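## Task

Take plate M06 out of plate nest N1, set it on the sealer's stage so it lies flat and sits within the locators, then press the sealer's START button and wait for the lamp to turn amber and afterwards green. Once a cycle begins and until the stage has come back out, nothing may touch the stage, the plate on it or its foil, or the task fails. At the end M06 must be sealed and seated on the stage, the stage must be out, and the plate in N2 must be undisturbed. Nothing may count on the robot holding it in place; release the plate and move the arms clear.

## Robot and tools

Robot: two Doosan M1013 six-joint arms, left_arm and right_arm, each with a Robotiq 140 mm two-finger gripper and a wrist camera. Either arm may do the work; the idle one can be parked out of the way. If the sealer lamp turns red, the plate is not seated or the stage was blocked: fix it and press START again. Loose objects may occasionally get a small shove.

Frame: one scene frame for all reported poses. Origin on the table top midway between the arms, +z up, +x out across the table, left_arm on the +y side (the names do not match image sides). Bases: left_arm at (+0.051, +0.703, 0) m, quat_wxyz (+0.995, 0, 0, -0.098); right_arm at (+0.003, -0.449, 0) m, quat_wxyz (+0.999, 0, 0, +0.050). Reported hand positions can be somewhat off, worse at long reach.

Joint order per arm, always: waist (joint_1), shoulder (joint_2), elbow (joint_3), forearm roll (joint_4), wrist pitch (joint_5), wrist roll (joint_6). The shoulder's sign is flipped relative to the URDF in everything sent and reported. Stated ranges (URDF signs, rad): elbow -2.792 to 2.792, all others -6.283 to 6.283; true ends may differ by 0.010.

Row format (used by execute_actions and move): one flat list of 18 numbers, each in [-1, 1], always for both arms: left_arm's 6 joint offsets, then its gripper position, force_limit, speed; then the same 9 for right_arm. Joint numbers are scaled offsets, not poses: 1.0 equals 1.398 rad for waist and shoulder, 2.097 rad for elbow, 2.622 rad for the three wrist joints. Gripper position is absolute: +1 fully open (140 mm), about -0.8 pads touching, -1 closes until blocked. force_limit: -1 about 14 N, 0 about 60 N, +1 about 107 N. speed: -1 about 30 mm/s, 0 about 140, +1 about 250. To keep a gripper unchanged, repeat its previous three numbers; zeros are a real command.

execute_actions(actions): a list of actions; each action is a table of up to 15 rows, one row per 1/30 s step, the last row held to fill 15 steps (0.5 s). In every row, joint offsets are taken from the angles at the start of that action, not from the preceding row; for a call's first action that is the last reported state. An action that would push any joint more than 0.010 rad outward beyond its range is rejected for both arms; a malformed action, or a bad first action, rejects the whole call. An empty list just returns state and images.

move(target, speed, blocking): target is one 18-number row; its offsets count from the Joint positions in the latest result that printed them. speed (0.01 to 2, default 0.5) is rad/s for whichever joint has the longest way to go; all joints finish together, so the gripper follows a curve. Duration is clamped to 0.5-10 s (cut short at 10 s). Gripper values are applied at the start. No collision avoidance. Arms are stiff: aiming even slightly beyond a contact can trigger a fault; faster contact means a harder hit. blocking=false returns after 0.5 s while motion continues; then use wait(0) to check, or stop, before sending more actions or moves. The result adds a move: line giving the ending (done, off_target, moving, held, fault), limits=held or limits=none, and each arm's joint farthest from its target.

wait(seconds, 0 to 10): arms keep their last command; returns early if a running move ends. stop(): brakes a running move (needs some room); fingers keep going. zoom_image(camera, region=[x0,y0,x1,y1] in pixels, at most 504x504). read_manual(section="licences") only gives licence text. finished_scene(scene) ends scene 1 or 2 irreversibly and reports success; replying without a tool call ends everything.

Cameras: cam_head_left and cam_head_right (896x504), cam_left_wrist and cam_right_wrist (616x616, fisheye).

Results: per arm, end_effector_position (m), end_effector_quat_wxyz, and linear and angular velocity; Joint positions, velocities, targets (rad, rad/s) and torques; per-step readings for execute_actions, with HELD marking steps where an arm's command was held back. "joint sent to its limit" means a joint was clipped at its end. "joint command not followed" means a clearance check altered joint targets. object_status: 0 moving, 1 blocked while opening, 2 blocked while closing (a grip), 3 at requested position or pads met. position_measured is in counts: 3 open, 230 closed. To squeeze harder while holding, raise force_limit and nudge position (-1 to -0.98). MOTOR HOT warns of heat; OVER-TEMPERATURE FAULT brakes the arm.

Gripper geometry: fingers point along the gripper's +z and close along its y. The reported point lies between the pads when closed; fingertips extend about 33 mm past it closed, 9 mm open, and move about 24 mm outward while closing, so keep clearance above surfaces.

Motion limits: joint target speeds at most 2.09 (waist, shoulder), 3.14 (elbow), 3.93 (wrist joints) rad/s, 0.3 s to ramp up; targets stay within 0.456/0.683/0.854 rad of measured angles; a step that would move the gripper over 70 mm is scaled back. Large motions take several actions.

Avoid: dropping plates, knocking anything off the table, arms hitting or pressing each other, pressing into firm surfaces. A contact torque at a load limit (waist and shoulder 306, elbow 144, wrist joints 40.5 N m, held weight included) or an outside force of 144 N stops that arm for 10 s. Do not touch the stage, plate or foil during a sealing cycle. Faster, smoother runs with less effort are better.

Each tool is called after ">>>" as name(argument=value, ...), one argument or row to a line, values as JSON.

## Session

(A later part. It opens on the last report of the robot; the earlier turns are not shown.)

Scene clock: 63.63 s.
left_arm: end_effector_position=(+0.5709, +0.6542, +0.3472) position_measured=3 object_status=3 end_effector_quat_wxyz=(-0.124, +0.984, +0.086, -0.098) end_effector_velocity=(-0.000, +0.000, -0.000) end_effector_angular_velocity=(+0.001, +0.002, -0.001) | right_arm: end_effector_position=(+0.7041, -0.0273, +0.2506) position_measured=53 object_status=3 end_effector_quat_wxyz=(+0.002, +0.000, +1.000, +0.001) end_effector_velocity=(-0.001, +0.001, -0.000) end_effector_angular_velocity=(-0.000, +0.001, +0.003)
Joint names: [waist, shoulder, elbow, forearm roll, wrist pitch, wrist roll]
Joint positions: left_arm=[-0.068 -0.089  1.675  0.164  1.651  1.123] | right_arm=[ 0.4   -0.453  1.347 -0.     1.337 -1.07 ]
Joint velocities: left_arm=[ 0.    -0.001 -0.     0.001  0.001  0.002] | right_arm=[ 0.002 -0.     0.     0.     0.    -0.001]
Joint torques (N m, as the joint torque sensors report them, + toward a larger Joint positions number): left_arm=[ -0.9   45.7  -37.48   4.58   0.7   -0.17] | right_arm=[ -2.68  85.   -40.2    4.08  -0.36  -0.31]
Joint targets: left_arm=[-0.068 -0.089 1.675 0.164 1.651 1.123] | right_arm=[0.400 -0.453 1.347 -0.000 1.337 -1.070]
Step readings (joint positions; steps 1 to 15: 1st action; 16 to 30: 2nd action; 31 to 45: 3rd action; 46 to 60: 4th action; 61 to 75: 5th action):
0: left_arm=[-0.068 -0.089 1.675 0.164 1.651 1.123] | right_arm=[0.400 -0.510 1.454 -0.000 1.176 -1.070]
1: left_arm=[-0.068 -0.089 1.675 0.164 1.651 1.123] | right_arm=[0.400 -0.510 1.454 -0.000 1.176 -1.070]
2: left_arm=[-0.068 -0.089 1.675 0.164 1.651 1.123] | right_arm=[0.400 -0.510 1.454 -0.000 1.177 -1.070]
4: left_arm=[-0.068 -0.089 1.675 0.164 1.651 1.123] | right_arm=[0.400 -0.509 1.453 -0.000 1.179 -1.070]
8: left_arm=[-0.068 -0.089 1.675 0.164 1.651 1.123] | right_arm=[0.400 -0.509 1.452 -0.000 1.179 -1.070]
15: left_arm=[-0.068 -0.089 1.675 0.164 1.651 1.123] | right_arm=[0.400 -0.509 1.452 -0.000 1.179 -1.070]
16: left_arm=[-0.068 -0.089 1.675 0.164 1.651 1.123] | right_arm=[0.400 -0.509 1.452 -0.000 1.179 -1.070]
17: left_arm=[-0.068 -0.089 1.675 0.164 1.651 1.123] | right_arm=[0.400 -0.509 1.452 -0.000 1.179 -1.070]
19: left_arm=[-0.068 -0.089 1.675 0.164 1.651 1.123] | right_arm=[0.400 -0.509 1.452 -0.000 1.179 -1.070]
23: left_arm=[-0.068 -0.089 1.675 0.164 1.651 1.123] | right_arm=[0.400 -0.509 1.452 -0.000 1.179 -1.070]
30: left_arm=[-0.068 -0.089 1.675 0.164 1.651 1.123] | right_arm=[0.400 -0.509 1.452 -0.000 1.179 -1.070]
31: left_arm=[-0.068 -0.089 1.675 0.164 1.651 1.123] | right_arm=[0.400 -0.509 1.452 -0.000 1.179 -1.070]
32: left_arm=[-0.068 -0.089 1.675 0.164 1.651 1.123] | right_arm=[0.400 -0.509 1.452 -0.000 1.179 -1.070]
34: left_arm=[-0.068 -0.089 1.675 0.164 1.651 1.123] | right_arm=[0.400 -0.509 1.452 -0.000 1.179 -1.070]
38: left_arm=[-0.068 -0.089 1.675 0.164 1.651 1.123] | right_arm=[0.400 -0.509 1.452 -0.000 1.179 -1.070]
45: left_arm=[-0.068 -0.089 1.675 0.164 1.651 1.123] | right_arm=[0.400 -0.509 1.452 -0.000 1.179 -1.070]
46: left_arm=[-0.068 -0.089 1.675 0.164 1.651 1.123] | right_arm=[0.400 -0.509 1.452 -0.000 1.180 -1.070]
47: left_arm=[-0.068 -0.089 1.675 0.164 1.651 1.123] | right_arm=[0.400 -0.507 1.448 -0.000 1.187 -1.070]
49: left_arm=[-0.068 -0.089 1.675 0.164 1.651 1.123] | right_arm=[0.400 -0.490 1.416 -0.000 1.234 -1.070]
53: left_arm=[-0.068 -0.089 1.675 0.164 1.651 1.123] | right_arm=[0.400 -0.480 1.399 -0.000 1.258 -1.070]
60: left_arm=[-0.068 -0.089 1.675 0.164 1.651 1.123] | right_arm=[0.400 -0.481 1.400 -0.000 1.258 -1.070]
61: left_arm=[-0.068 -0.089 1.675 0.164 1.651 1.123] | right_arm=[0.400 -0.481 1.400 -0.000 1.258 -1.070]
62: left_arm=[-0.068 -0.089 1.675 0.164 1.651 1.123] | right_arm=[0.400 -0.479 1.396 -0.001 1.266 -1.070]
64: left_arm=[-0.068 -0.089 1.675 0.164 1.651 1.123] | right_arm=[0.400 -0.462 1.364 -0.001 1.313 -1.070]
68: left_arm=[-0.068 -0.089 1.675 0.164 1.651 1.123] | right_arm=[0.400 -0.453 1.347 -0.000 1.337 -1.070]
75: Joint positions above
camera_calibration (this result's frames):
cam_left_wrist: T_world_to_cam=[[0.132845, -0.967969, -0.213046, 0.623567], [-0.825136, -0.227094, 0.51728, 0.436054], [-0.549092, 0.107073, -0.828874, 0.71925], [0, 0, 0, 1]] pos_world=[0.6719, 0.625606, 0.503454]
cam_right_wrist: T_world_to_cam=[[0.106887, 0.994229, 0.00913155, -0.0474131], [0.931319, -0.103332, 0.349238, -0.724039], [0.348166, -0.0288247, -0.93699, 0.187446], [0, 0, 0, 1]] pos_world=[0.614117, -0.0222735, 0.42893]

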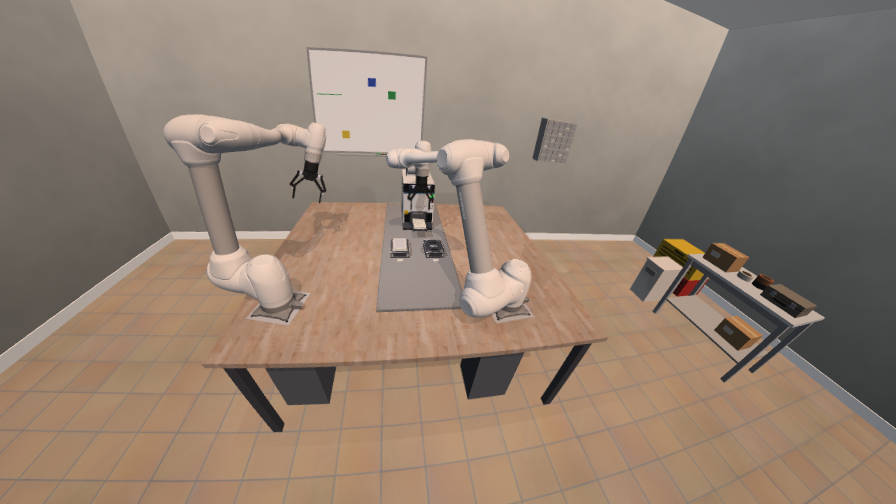

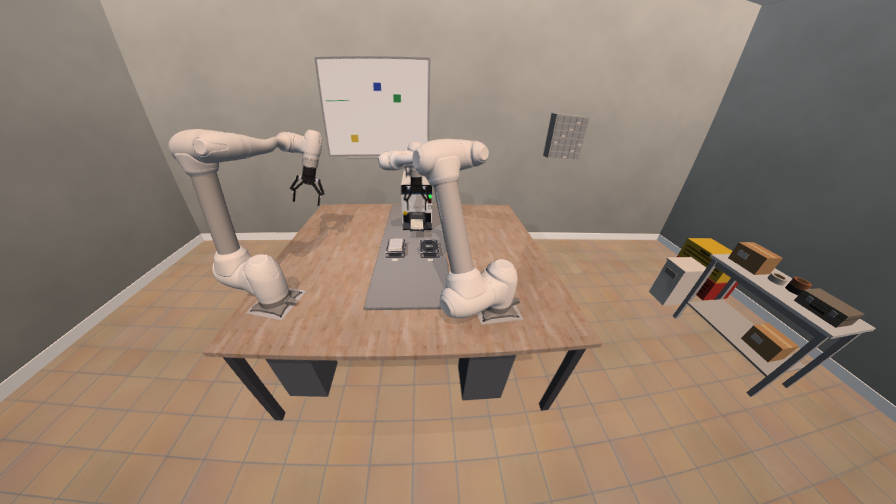

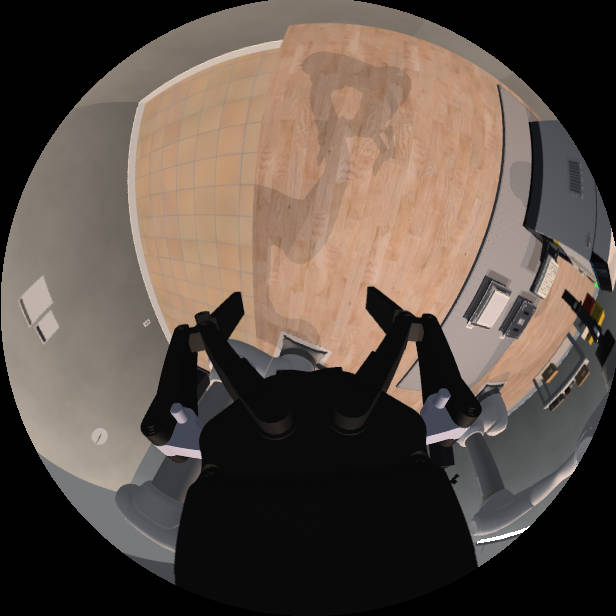

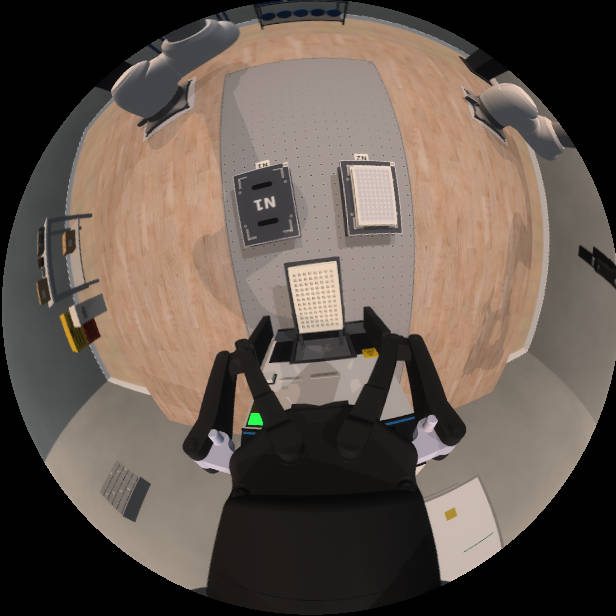

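>>> move(
  target=[0,0,0,0,0,0,1,0,0,-0.0863,0.1989,0.2390,0,-0.3121,-0.1911,-1,0,0.5],
  speed=0.4,
)

>>> zoom_image(
  camera="cam_right_wrist",
  region=[200,180,420,400],
)

>>> zoom_image(
  camera="cam_head_left",
  region=[390,170,470,240],
)

Scene clock: 70.33 s.
left_arm: end_effector_position=(+0.5709, +0.6542, +0.3472) position_measured=3 object_status=3 end_effector_quat_wxyz=(-0.124, +0.984, +0.086, -0.098) end_effector_velocity=(-0.000, -0.000, +0.000) end_effector_angular_velocity=(-0.001, +0.000, -0.001) | right_arm: end_effector_position=(+0.7322, -0.1216, +0.2444) position_measured=233 object_status=3 end_effector_quat_wxyz=(+0.290, -0.180, +0.938, +0.055) end_effector_velocity=(-0.000, -0.000, -0.000) end_effector_angular_velocity=(-0.000, -0.000, -0.001)
Joint names: [waist, shoulder, elbow, forearm roll, wrist pitch, wrist roll]
Joint positions: left_arm=[-0.068 -0.089  1.675  0.164  1.651  1.123] | right_arm=[ 0.279 -0.175  1.848 -0.     0.519 -1.571]
Joint velocities: left_arm=[ 0.     0.001  0.    -0.001  0.     0.001] | right_arm=[-0.     0.     0.001 -0.    -0.     0.   ]
Joint torques (N m, as the joint torque sensors report them, + toward a larger Joint positions number): left_arm=[ -1.72  45.67 -38.6    4.45   0.88  -0.05] | right_arm=[ -2.82  57.63 -38.14   3.61  -2.03  -0.12]
Joint targets: left_arm=[-0.068 -0.089 1.675 0.164 1.651 1.123] | right_arm=[0.279 -0.175 1.848 -0.000 0.519 -1.571]
move: done; limits=none; left_arm: farthest joint: the waist, 0.000 radians from its target (0.000 radians at the start); right_arm: farthest joint: the waist, 0.000 radians from its target (0.120 radians at the start)
camera_calibration (this result's frames):
cam_left_wrist: T_world_to_cam=[[0.132845, -0.967969, -0.213046, 0.623567], [-0.825136, -0.227094, 0.51728, 0.436054], [-0.549092, 0.107074, -0.828874, 0.719249], [0, 0, 0, 1]] pos_world=[0.6719, 0.625606, 0.503454]
cam_right_wrist: T_world_to_cam=[[-0.290515, 0.954672, 0.0648302, 0.316007], [0.571758, 0.118865, 0.811766, -0.580502], [0.767264, 0.272897, -0.580373, -0.188176], [0, 0, 0, 1]] pos_world=[0.568092, -0.181329, 0.341532]

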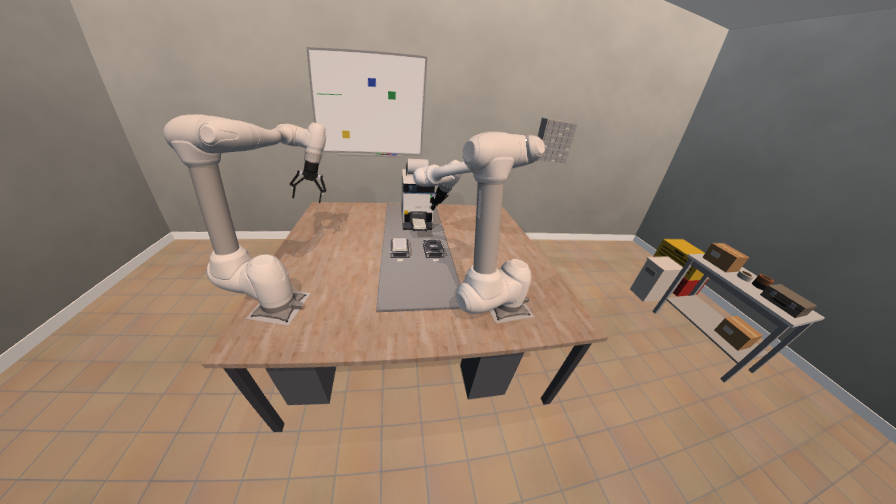

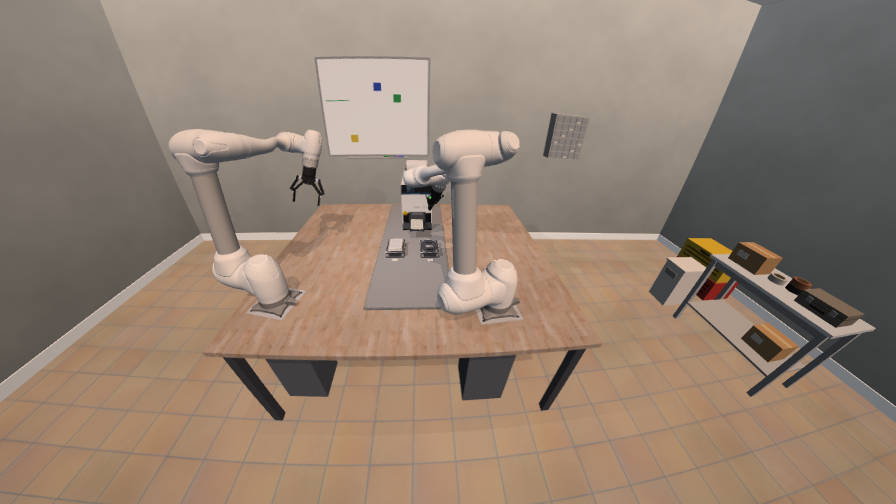

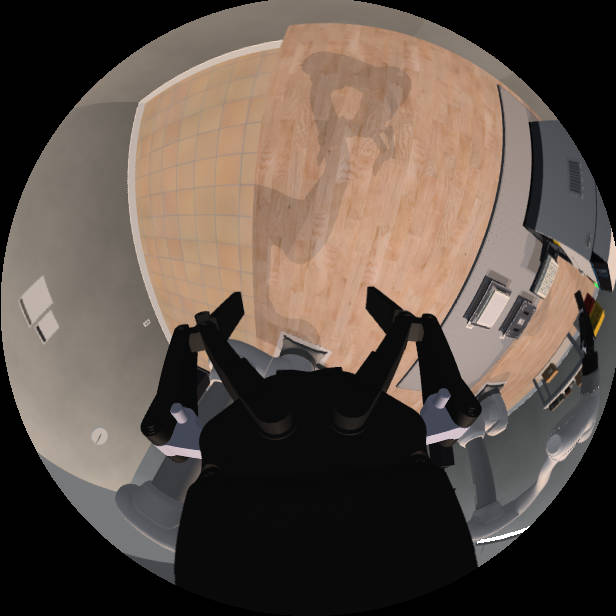

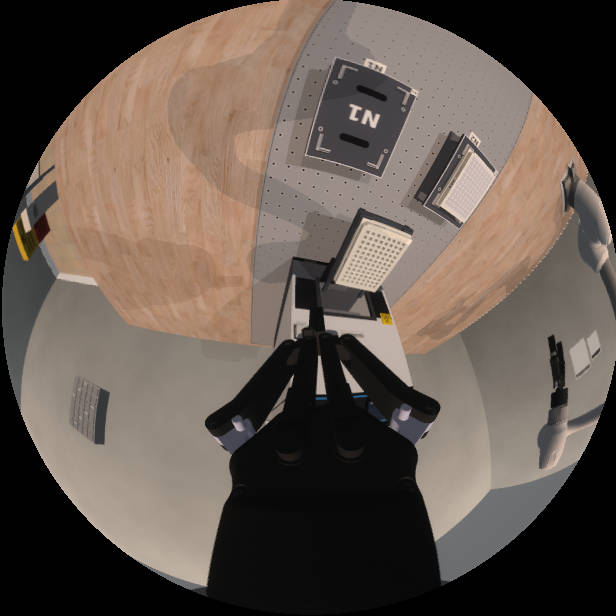

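Region (200, 180, 420, 400) of cam_right_wrist's 616x616 image, scaled by 2.291, with more detail than that image has.

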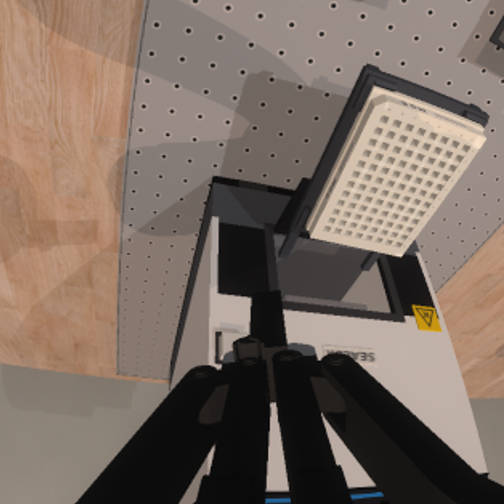

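Region (390, 170, 470, 240) of cam_head_left's 896x504 image, scaled by 6.300, with more detail than that image has; it fills the top 441 rows of this view, and the rest is white.

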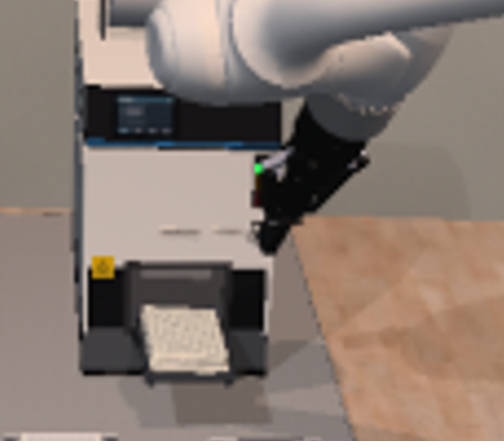

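>>> move(
  target=[0,0,0,0,0,0,1,0,0,-0.0153,-0.0368,-0.0115,0,-0.0106,0,-1,0,0.5],
  speed=0.1,
)

>>> zoom_image(
  camera="cam_right_wrist",
  region=[250,250,390,390],
)

>>> zoom_image(
  camera="cam_left_wrist",
  region=[530,230,616,330],
)

Scene clock: 72.67 s.
left_arm: end_effector_position=(+0.5709, +0.6542, +0.3472) position_measured=3 object_status=3 end_effector_quat_wxyz=(-0.124, +0.984, +0.086, -0.098) end_effector_velocity=(+0.000, +0.000, -0.000) end_effector_angular_velocity=(+0.001, -0.001, +0.001) | right_arm: end_effector_position=(+0.7620, -0.1287, +0.2245) position_measured=233 object_status=3 end_effector_quat_wxyz=(+0.291, -0.170, +0.940, +0.052) end_effector_velocity=(+0.001, -0.001, +0.000) end_effector_angular_velocity=(+0.000, -0.001, -0.002)
Joint names: [waist, shoulder, elbow, forearm roll, wrist pitch, wrist roll]
Joint positions: left_arm=[-0.068 -0.089  1.675  0.164  1.651  1.123] | right_arm=[ 0.258 -0.226  1.824 -0.     0.491 -1.571]
Joint velocities: left_arm=[-0.    -0.001  0.     0.001 -0.001 -0.001] | right_arm=[-0.002  0.    -0.    -0.    -0.     0.   ]
Joint torques (N m, as the joint torque sensors report them, + toward a larger Joint positions number): left_arm=[ -1.51  46.63 -38.37   4.73   0.99   0.01] | right_arm=[ -2.64  61.52 -37.63   3.75  -1.9   -0.27]
Joint targets: left_arm=[-0.068 -0.089 1.675 0.164 1.651 1.123] | right_arm=[0.258 -0.226 1.824 -0.000 0.491 -1.571]
move: done; limits=none; left_arm: farthest joint: the waist, 0.000 radians from its target (0.000 radians at the start); right_arm: farthest joint: the waist, 0.000 radians from its target (0.021 radians at the start)
camera_calibration (this result's frames):
cam_left_wrist: T_world_to_cam=[[0.132845, -0.967969, -0.213046, 0.623567], [-0.825136, -0.227094, 0.51728, 0.436054], [-0.549092, 0.107074, -0.828874, 0.719249], [0, 0, 0, 1]] pos_world=[0.6719, 0.625606, 0.503454]
cam_right_wrist: T_world_to_cam=[[-0.270091, 0.960647, 0.0648701, 0.317897], [0.573794, 0.10649, 0.812047, -0.583763], [0.773183, 0.256548, -0.579975, -0.227349], [0, 0, 0, 1]] pos_world=[0.596603, -0.184896, 0.321565]

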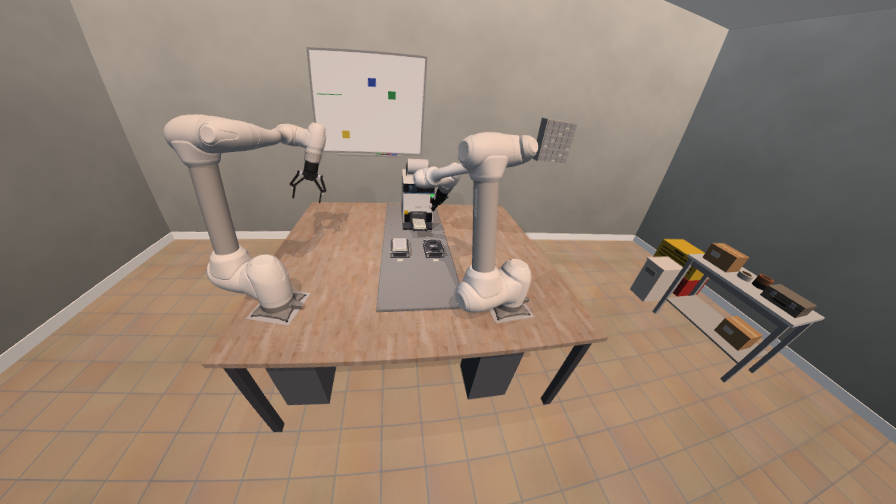

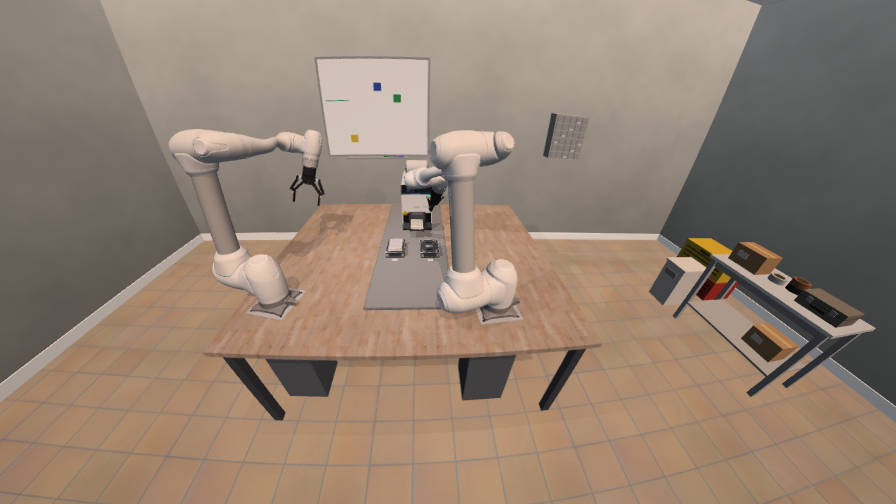

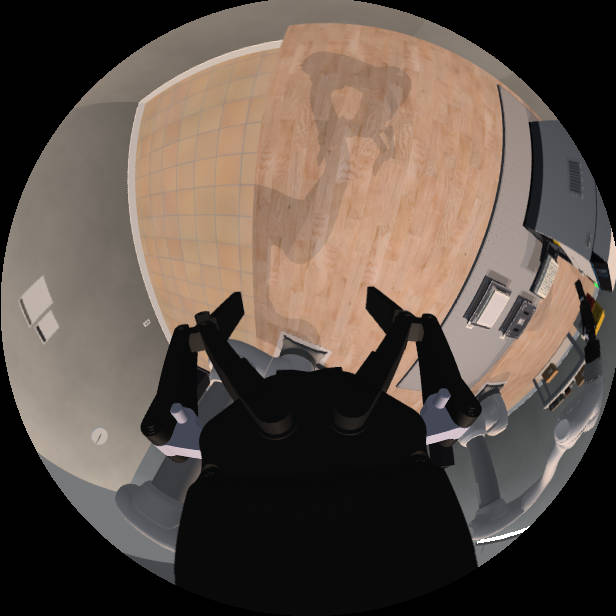

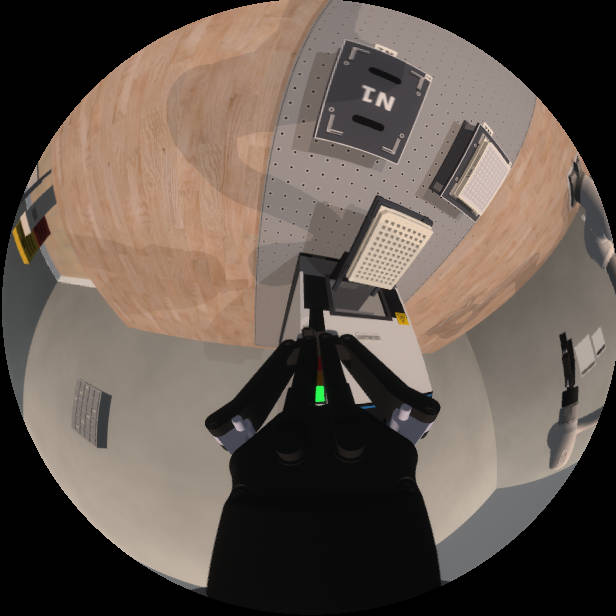

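Region (250, 250, 390, 390) of cam_right_wrist's 616x616 image, scaled by 3.600, with more detail than that image has.

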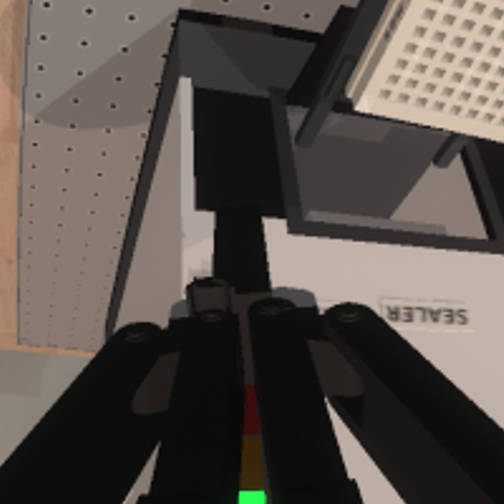

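Region (530, 230, 616, 330) of cam_left_wrist's 616x616 image, scaled by 5.040, with more detail than that image has; it fills the left 433 columns of this view, and the rest is white.

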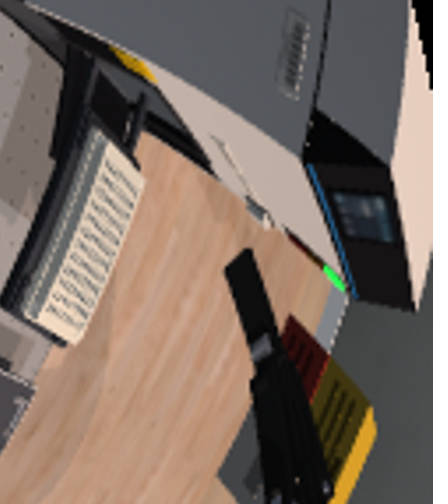

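>>> move(
  target=[0,0,0,0,0,0,1,0,0,0,-0.0212,-0.0181,0,0.0032,0,-1,0,0.5],
  speed=0.04,
)

>>> zoom_image(
  camera="cam_left_wrist",
  region=[550,240,616,310],
)

>>> zoom_image(
  camera="cam_head_left",
  region=[400,180,460,230],
)

Scene clock: 74.63 s.
left_arm: end_effector_position=(+0.5709, +0.6542, +0.3472) position_measured=3 object_status=3 end_effector_quat_wxyz=(-0.124, +0.984, +0.086, -0.098) end_effector_velocity=(+0.000, -0.000, -0.000) end_effector_angular_velocity=(-0.000, +0.001, -0.000) | right_arm: end_effector_position=(+0.7806, -0.1217, +0.2242) position_measured=233 object_status=3 end_effector_quat_wxyz=(+0.291, -0.170, +0.940, +0.052) end_effector_velocity=(+0.001, -0.002, -0.000) end_effector_angular_velocity=(-0.001, +0.001, -0.002)
Joint names: [waist, shoulder, elbow, forearm roll, wrist pitch, wrist roll]
Joint positions: left_arm=[-0.068 -0.089  1.675  0.164  1.651  1.123] | right_arm=[ 0.258 -0.256  1.786 -0.     0.499 -1.571]
Joint velocities: left_arm=[ 0. -0.  0. -0.  0.  0.] | right_arm=[-0.002 -0.     0.    -0.     0.    -0.   ]
Joint torques (N m, as the joint torque sensors report them, + toward a larger Joint positions number): left_arm=[ -0.58  45.45 -38.32   4.66   0.85  -0.2 ] | right_arm=[ -2.72  64.1  -39.52   3.67  -2.81  -0.32]
Joint targets: left_arm=[-0.068 -0.089 1.675 0.164 1.651 1.123] | right_arm=[0.258 -0.256 1.786 -0.000 0.499 -1.571]
move: done; limits=none; left_arm: farthest joint: the waist, 0.000 radians from its target (0.000 radians at the start); right_arm: farthest joint: the waist, 0.000 radians from its target (0.000 radians at the start)
camera_calibration (this result's frames):
cam_left_wrist: T_world_to_cam=[[0.132845, -0.967969, -0.213045, 0.623567], [-0.825136, -0.227094, 0.51728, 0.436054], [-0.549092, 0.107073, -0.828874, 0.71925], [0, 0, 0, 1]] pos_world=[0.6719, 0.625606, 0.503454]
cam_right_wrist: T_world_to_cam=[[-0.270065, 0.960655, 0.0648587, 0.316251], [0.573886, 0.106514, 0.811979, -0.59505], [0.773123, 0.256509, -0.580072, -0.243673], [0, 0, 0, 1]] pos_world=[0.615288, -0.177923, 0.321308]

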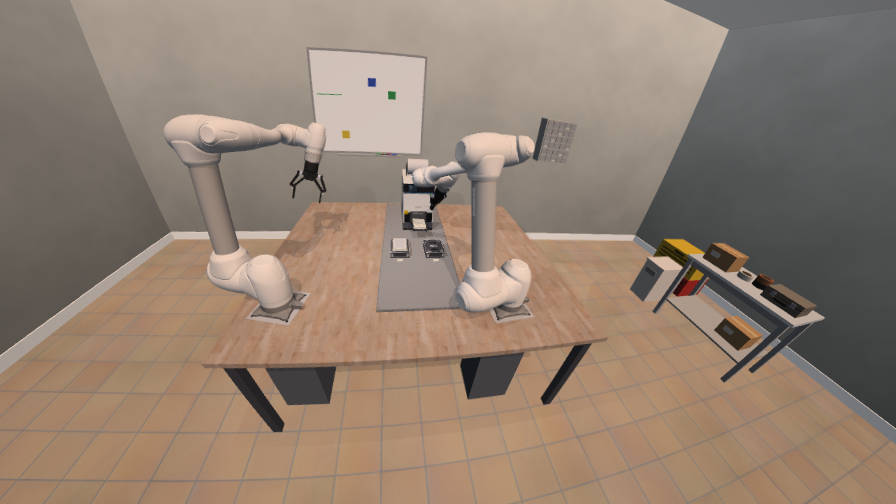

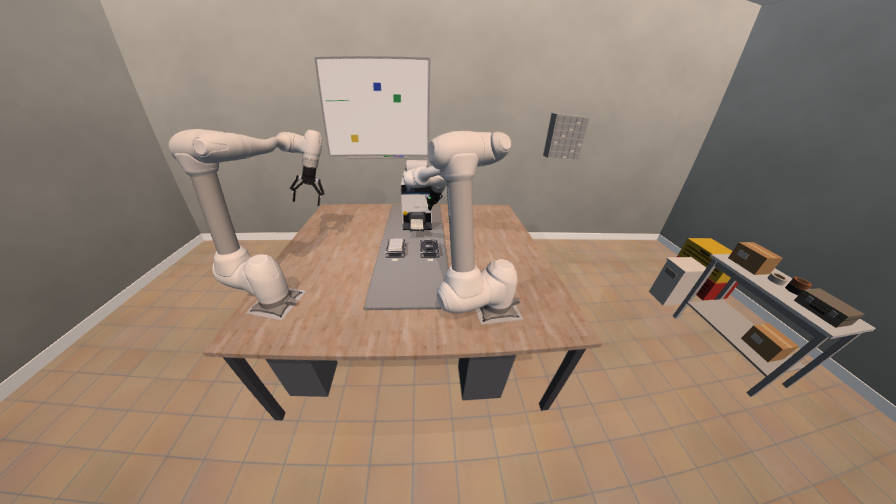

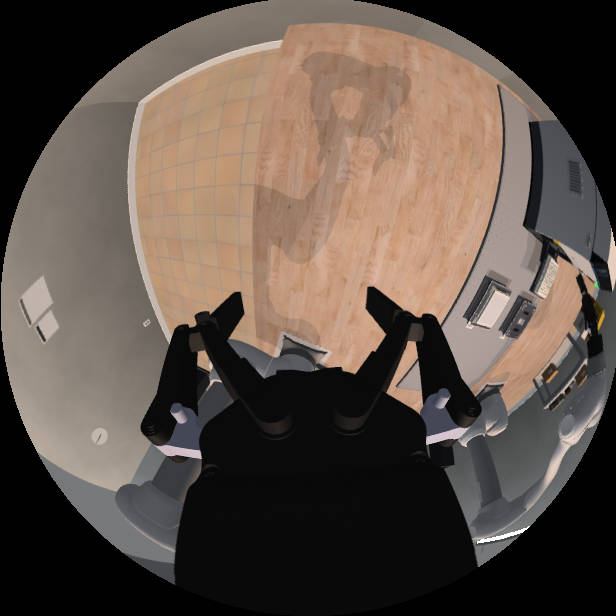

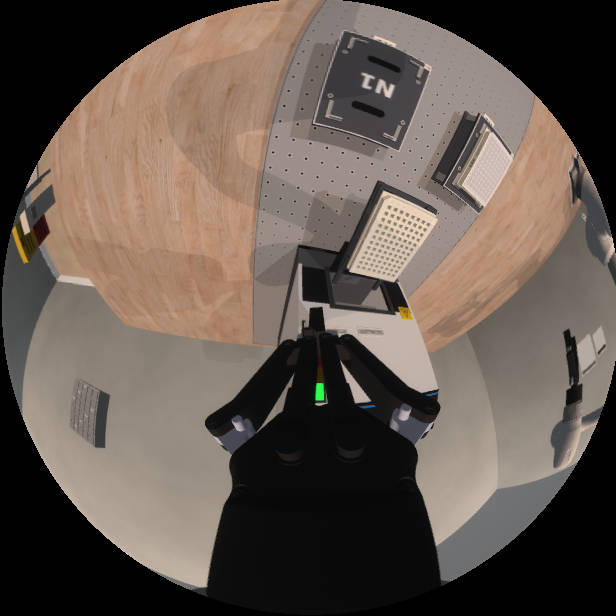

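Region (550, 240, 616, 310) of cam_left_wrist's 616x616 image, scaled by 7.200, with more detail than that image has; it fills the left 475 columns of this view, and the rest is white.

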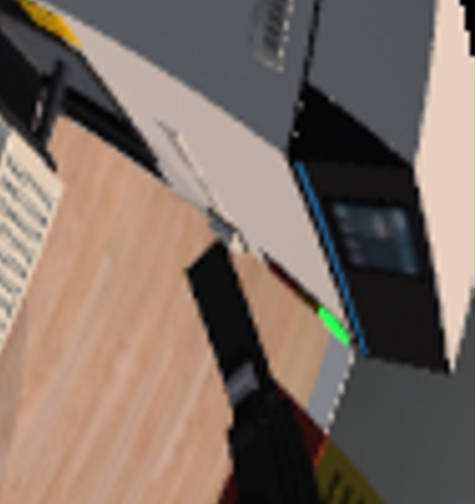

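Region (400, 180, 460, 230) of cam_head_left's 896x504 image, scaled by 8.400, with more detail than that image has.

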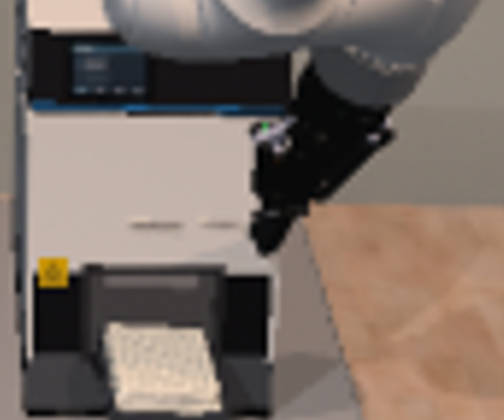

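>>> move(
  target=[0,0,0,0,0,0,1,0,0,0,0.0119,-0.0014,0,0.0074,0,-1,0,0.5],
  speed=0.04,
)

>>> zoom_image(
  camera="cam_left_wrist",
  region=[550,240,616,310],
)

>>> zoom_image(
  camera="cam_right_wrist",
  region=[270,270,370,370],
)

Scene clock: 75.97 s.
left_arm: end_effector_position=(+0.5709, +0.6542, +0.3472) position_measured=3 object_status=3 end_effector_quat_wxyz=(-0.124, +0.984, +0.086, -0.098) end_effector_velocity=(-0.000, +0.000, +0.000) end_effector_angular_velocity=(-0.000, +0.002, -0.001) | right_arm: end_effector_position=(+0.7759, -0.1235, +0.2366) position_measured=233 object_status=3 end_effector_quat_wxyz=(+0.291, -0.170, +0.940, +0.052) end_effector_velocity=(-0.001, +0.002, +0.000) end_effector_angular_velocity=(+0.001, -0.000, +0.002)
Joint names: [waist, shoulder, elbow, forearm roll, wrist pitch, wrist roll]
Joint positions: left_arm=[-0.068 -0.089  1.675  0.164  1.651  1.123] | right_arm=[ 0.258 -0.239  1.783 -0.     0.519 -1.571]
Joint velocities: left_arm=[-0.    -0.    -0.    -0.     0.001  0.001] | right_arm=[ 0.003  0.    -0.001  0.     0.     0.   ]
Joint torques (N m, as the joint torque sensors report them, + toward a larger Joint positions number): left_arm=[ -1.1   45.28 -38.24   4.61   1.07  -0.23] | right_arm=[ -2.87  62.82 -38.37   3.72  -2.01  -0.22]
Joint targets: left_arm=[-0.068 -0.089 1.675 0.164 1.651 1.123] | right_arm=[0.258 -0.239 1.783 -0.000 0.519 -1.571]
move: done; limits=none; left_arm: farthest joint: the waist, 0.000 radians from its target (0.000 radians at the start); right_arm: farthest joint: the waist, 0.000 radians from its target (0.000 radians at the start)
camera_calibration (this result's frames):
cam_left_wrist: T_world_to_cam=[[0.132845, -0.967969, -0.213045, 0.623567], [-0.825136, -0.227093, 0.51728, 0.436053], [-0.549092, 0.107073, -0.828874, 0.71925], [0, 0, 0, 1]] pos_world=[0.6719, 0.625606, 0.503454]
cam_right_wrist: T_world_to_cam=[[-0.270068, 0.960654, 0.0648678, 0.315876], [0.573769, 0.106469, 0.812068, -0.602084], [0.773209, 0.256533, -0.579947, -0.23248], [0, 0, 0, 1]] pos_world=[0.610521, -0.179705, 0.333617]

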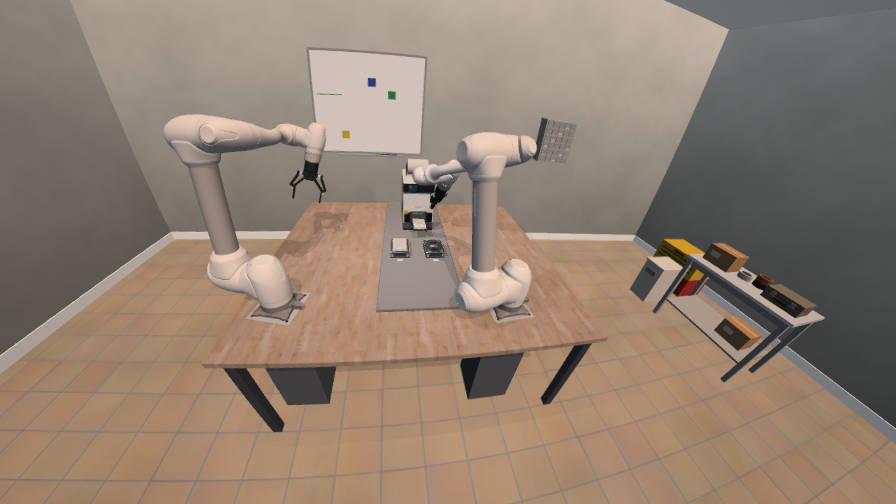

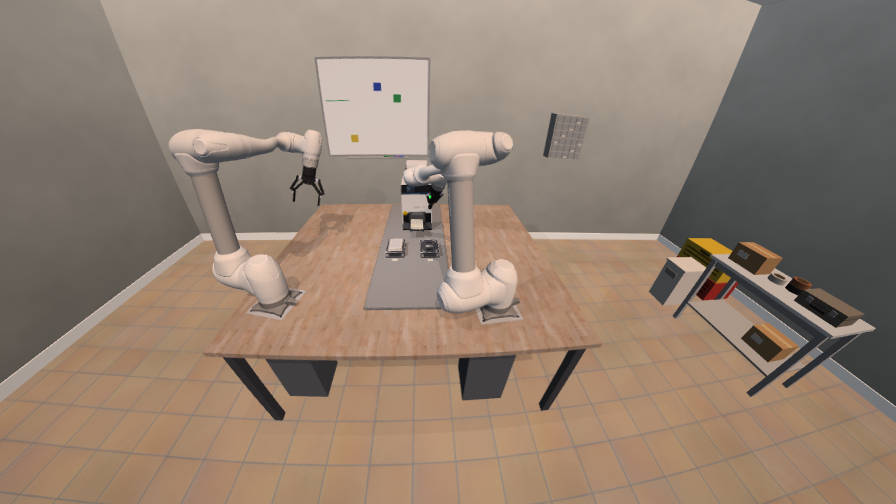

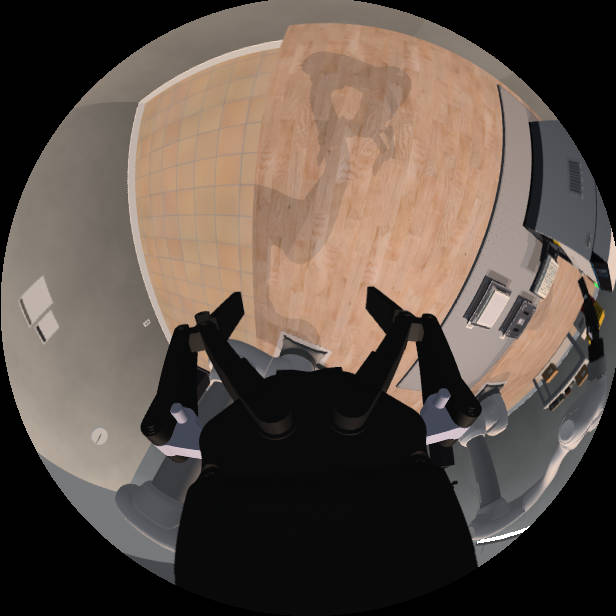

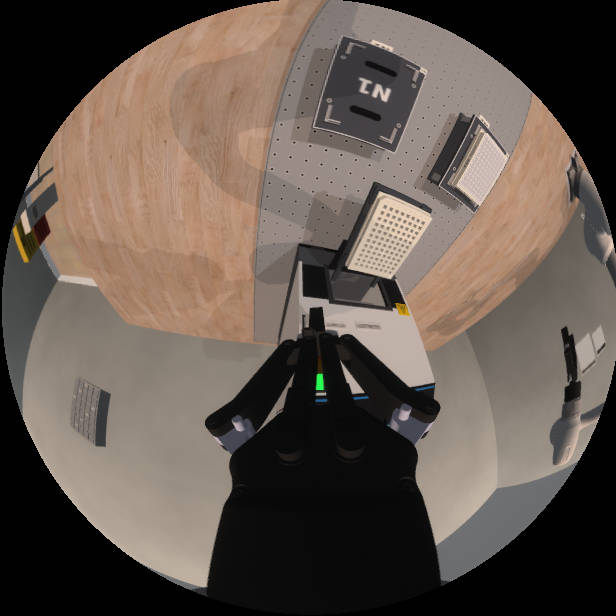

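Region (550, 240, 616, 310) of cam_left_wrist's 616x616 image, scaled by 7.200, with more detail than that image has; it fills the left 475 columns of this view, and the rest is white.

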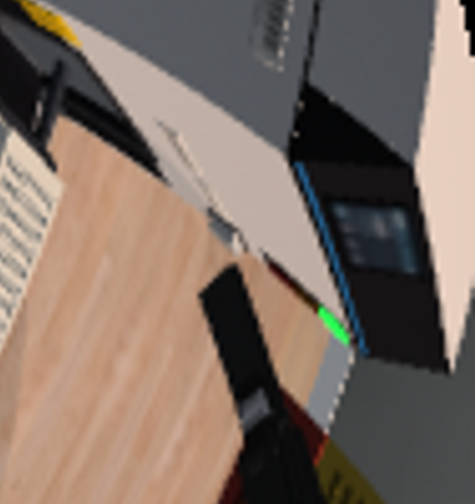

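Region (270, 270, 370, 370) of cam_right_wrist's 616x616 image, scaled by 5.040, with more detail than that image has.

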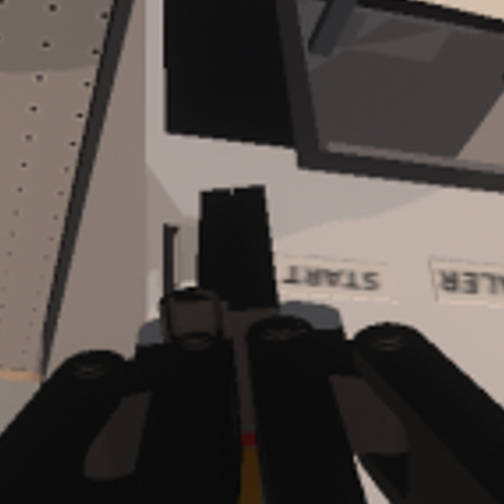

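>>> execute_actions(
  actions=[
    [[0,0,0,0,0,0,1,0,0,0,-0.0042,-0.0036,0,0.0006,0,-1,0,0.5]],
    [[0,0,0,0,0,0,1,0,0,0,-0.0032,-0.0027,0,0.0005,0,-1,0,0.5]],
  ],
)

Scene clock: 77.57 s.
left_arm: end_effector_position=(+0.5709, +0.6542, +0.3472) position_measured=3 object_status=3 end_effector_quat_wxyz=(-0.124, +0.984, +0.086, -0.098) end_effector_velocity=(-0.000, -0.000, -0.000) end_effector_angular_velocity=(-0.001, +0.001, -0.000) | right_arm: end_effector_position=(+0.7824, -0.1211, +0.2365) position_measured=233 object_status=3 end_effector_quat_wxyz=(+0.291, -0.170, +0.940, +0.052) end_effector_velocity=(+0.000, +0.001, +0.000) end_effector_angular_velocity=(-0.000, -0.001, +0.002)
Joint names: [waist, shoulder, elbow, forearm roll, wrist pitch, wrist roll]
Joint positions: left_arm=[-0.068 -0.089  1.675  0.164  1.651  1.123] | right_arm=[ 0.258 -0.249  1.77  -0.     0.522 -1.571]
Joint velocities: left_arm=[-0.    -0.     0.    -0.001  0.     0.   ] | right_arm=[ 0.001 -0.    -0.001 -0.    -0.    -0.001]
Joint torques (N m, as the joint torque sensors report them, + toward a larger Joint positions number): left_arm=[ -0.98  45.91 -38.11   4.67   0.9   -0.13] | right_arm=[ -3.06  64.15 -38.32   3.74  -1.86  -0.37]
Joint targets: left_arm=[-0.068 -0.089 1.675 0.164 1.651 1.123] | right_arm=[0.258 -0.249 1.770 -0.000 0.522 -1.571]
Step readings (joint positions; steps 1 to 15: 1st action; 16 to 30: 2nd action):
0: left_arm=[-0.068 -0.089 1.675 0.164 1.651 1.123] | right_arm=[0.258 -0.239 1.783 -0.000 0.519 -1.571]
1: left_arm=[-0.068 -0.089 1.675 0.164 1.651 1.123] | right_arm=[0.258 -0.239 1.783 -0.000 0.519 -1.571]
2: left_arm=[-0.068 -0.089 1.675 0.164 1.651 1.123] | right_arm=[0.258 -0.241 1.780 -0.000 0.519 -1.571]
4: left_arm=[-0.068 -0.089 1.675 0.164 1.651 1.123] | right_arm=[0.258 -0.244 1.776 -0.000 0.520 -1.571]
8: left_arm=[-0.068 -0.089 1.675 0.164 1.651 1.123] | right_arm=[0.258 -0.245 1.776 -0.000 0.520 -1.571]
15: left_arm=[-0.068 -0.089 1.675 0.164 1.651 1.123] | right_arm=[0.258 -0.245 1.776 -0.000 0.520 -1.571]
16: left_arm=[-0.068 -0.089 1.675 0.164 1.651 1.123] | right_arm=[0.258 -0.245 1.776 -0.000 0.520 -1.571]
17: left_arm=[-0.068 -0.089 1.675 0.164 1.651 1.123] | right_arm=[0.258 -0.247 1.773 -0.000 0.521 -1.571]
19: left_arm=[-0.068 -0.089 1.675 0.164 1.651 1.123] | right_arm=[0.258 -0.249 1.770 -0.000 0.521 -1.571]
23: left_arm=[-0.068 -0.089 1.675 0.164 1.651 1.123] | right_arm=[0.258 -0.249 1.770 -0.000 0.522 -1.571]
30: Joint positions above
camera_calibration (this result's frames):
cam_left_wrist: T_world_to_cam=[[0.132845, -0.967969, -0.213045, 0.623567], [-0.825136, -0.227094, 0.51728, 0.436054], [-0.549092, 0.107073, -0.828874, 0.71925], [0, 0, 0, 1]] pos_world=[0.6719, 0.625606, 0.503454]
cam_right_wrist: T_world_to_cam=[[-0.27007, 0.960653, 0.0648715, 0.315304], [0.57373, 0.106454, 0.812097, -0.60599], [0.773237, 0.256542, -0.579906, -0.238165], [0, 0, 0, 1]] pos_world=[0.616987, -0.177289, 0.333554]

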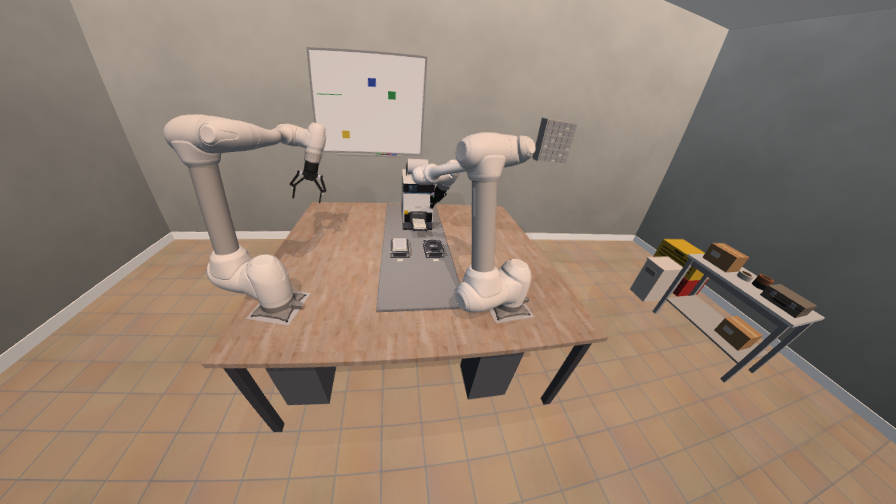

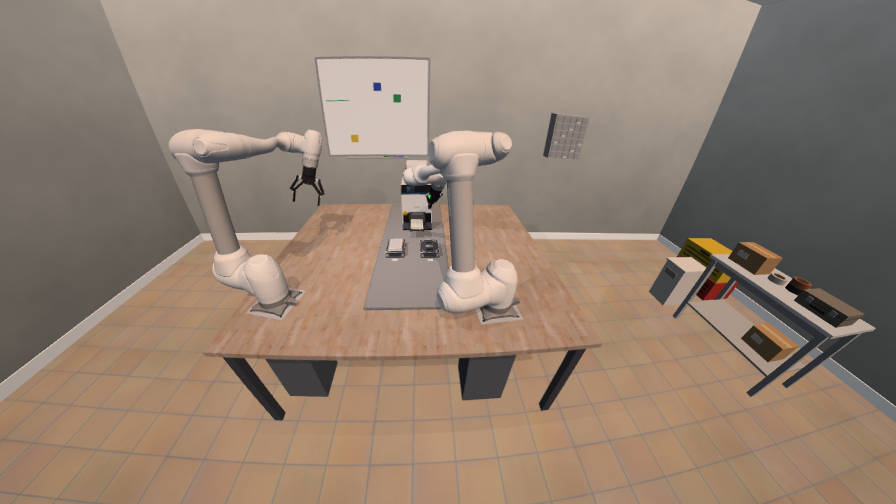

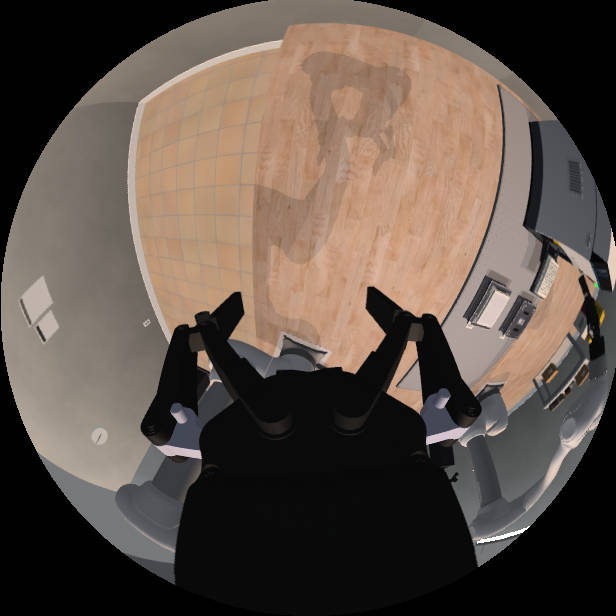

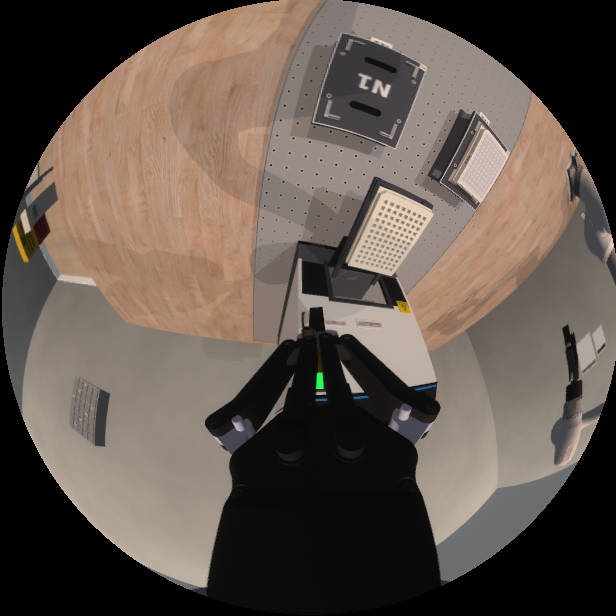

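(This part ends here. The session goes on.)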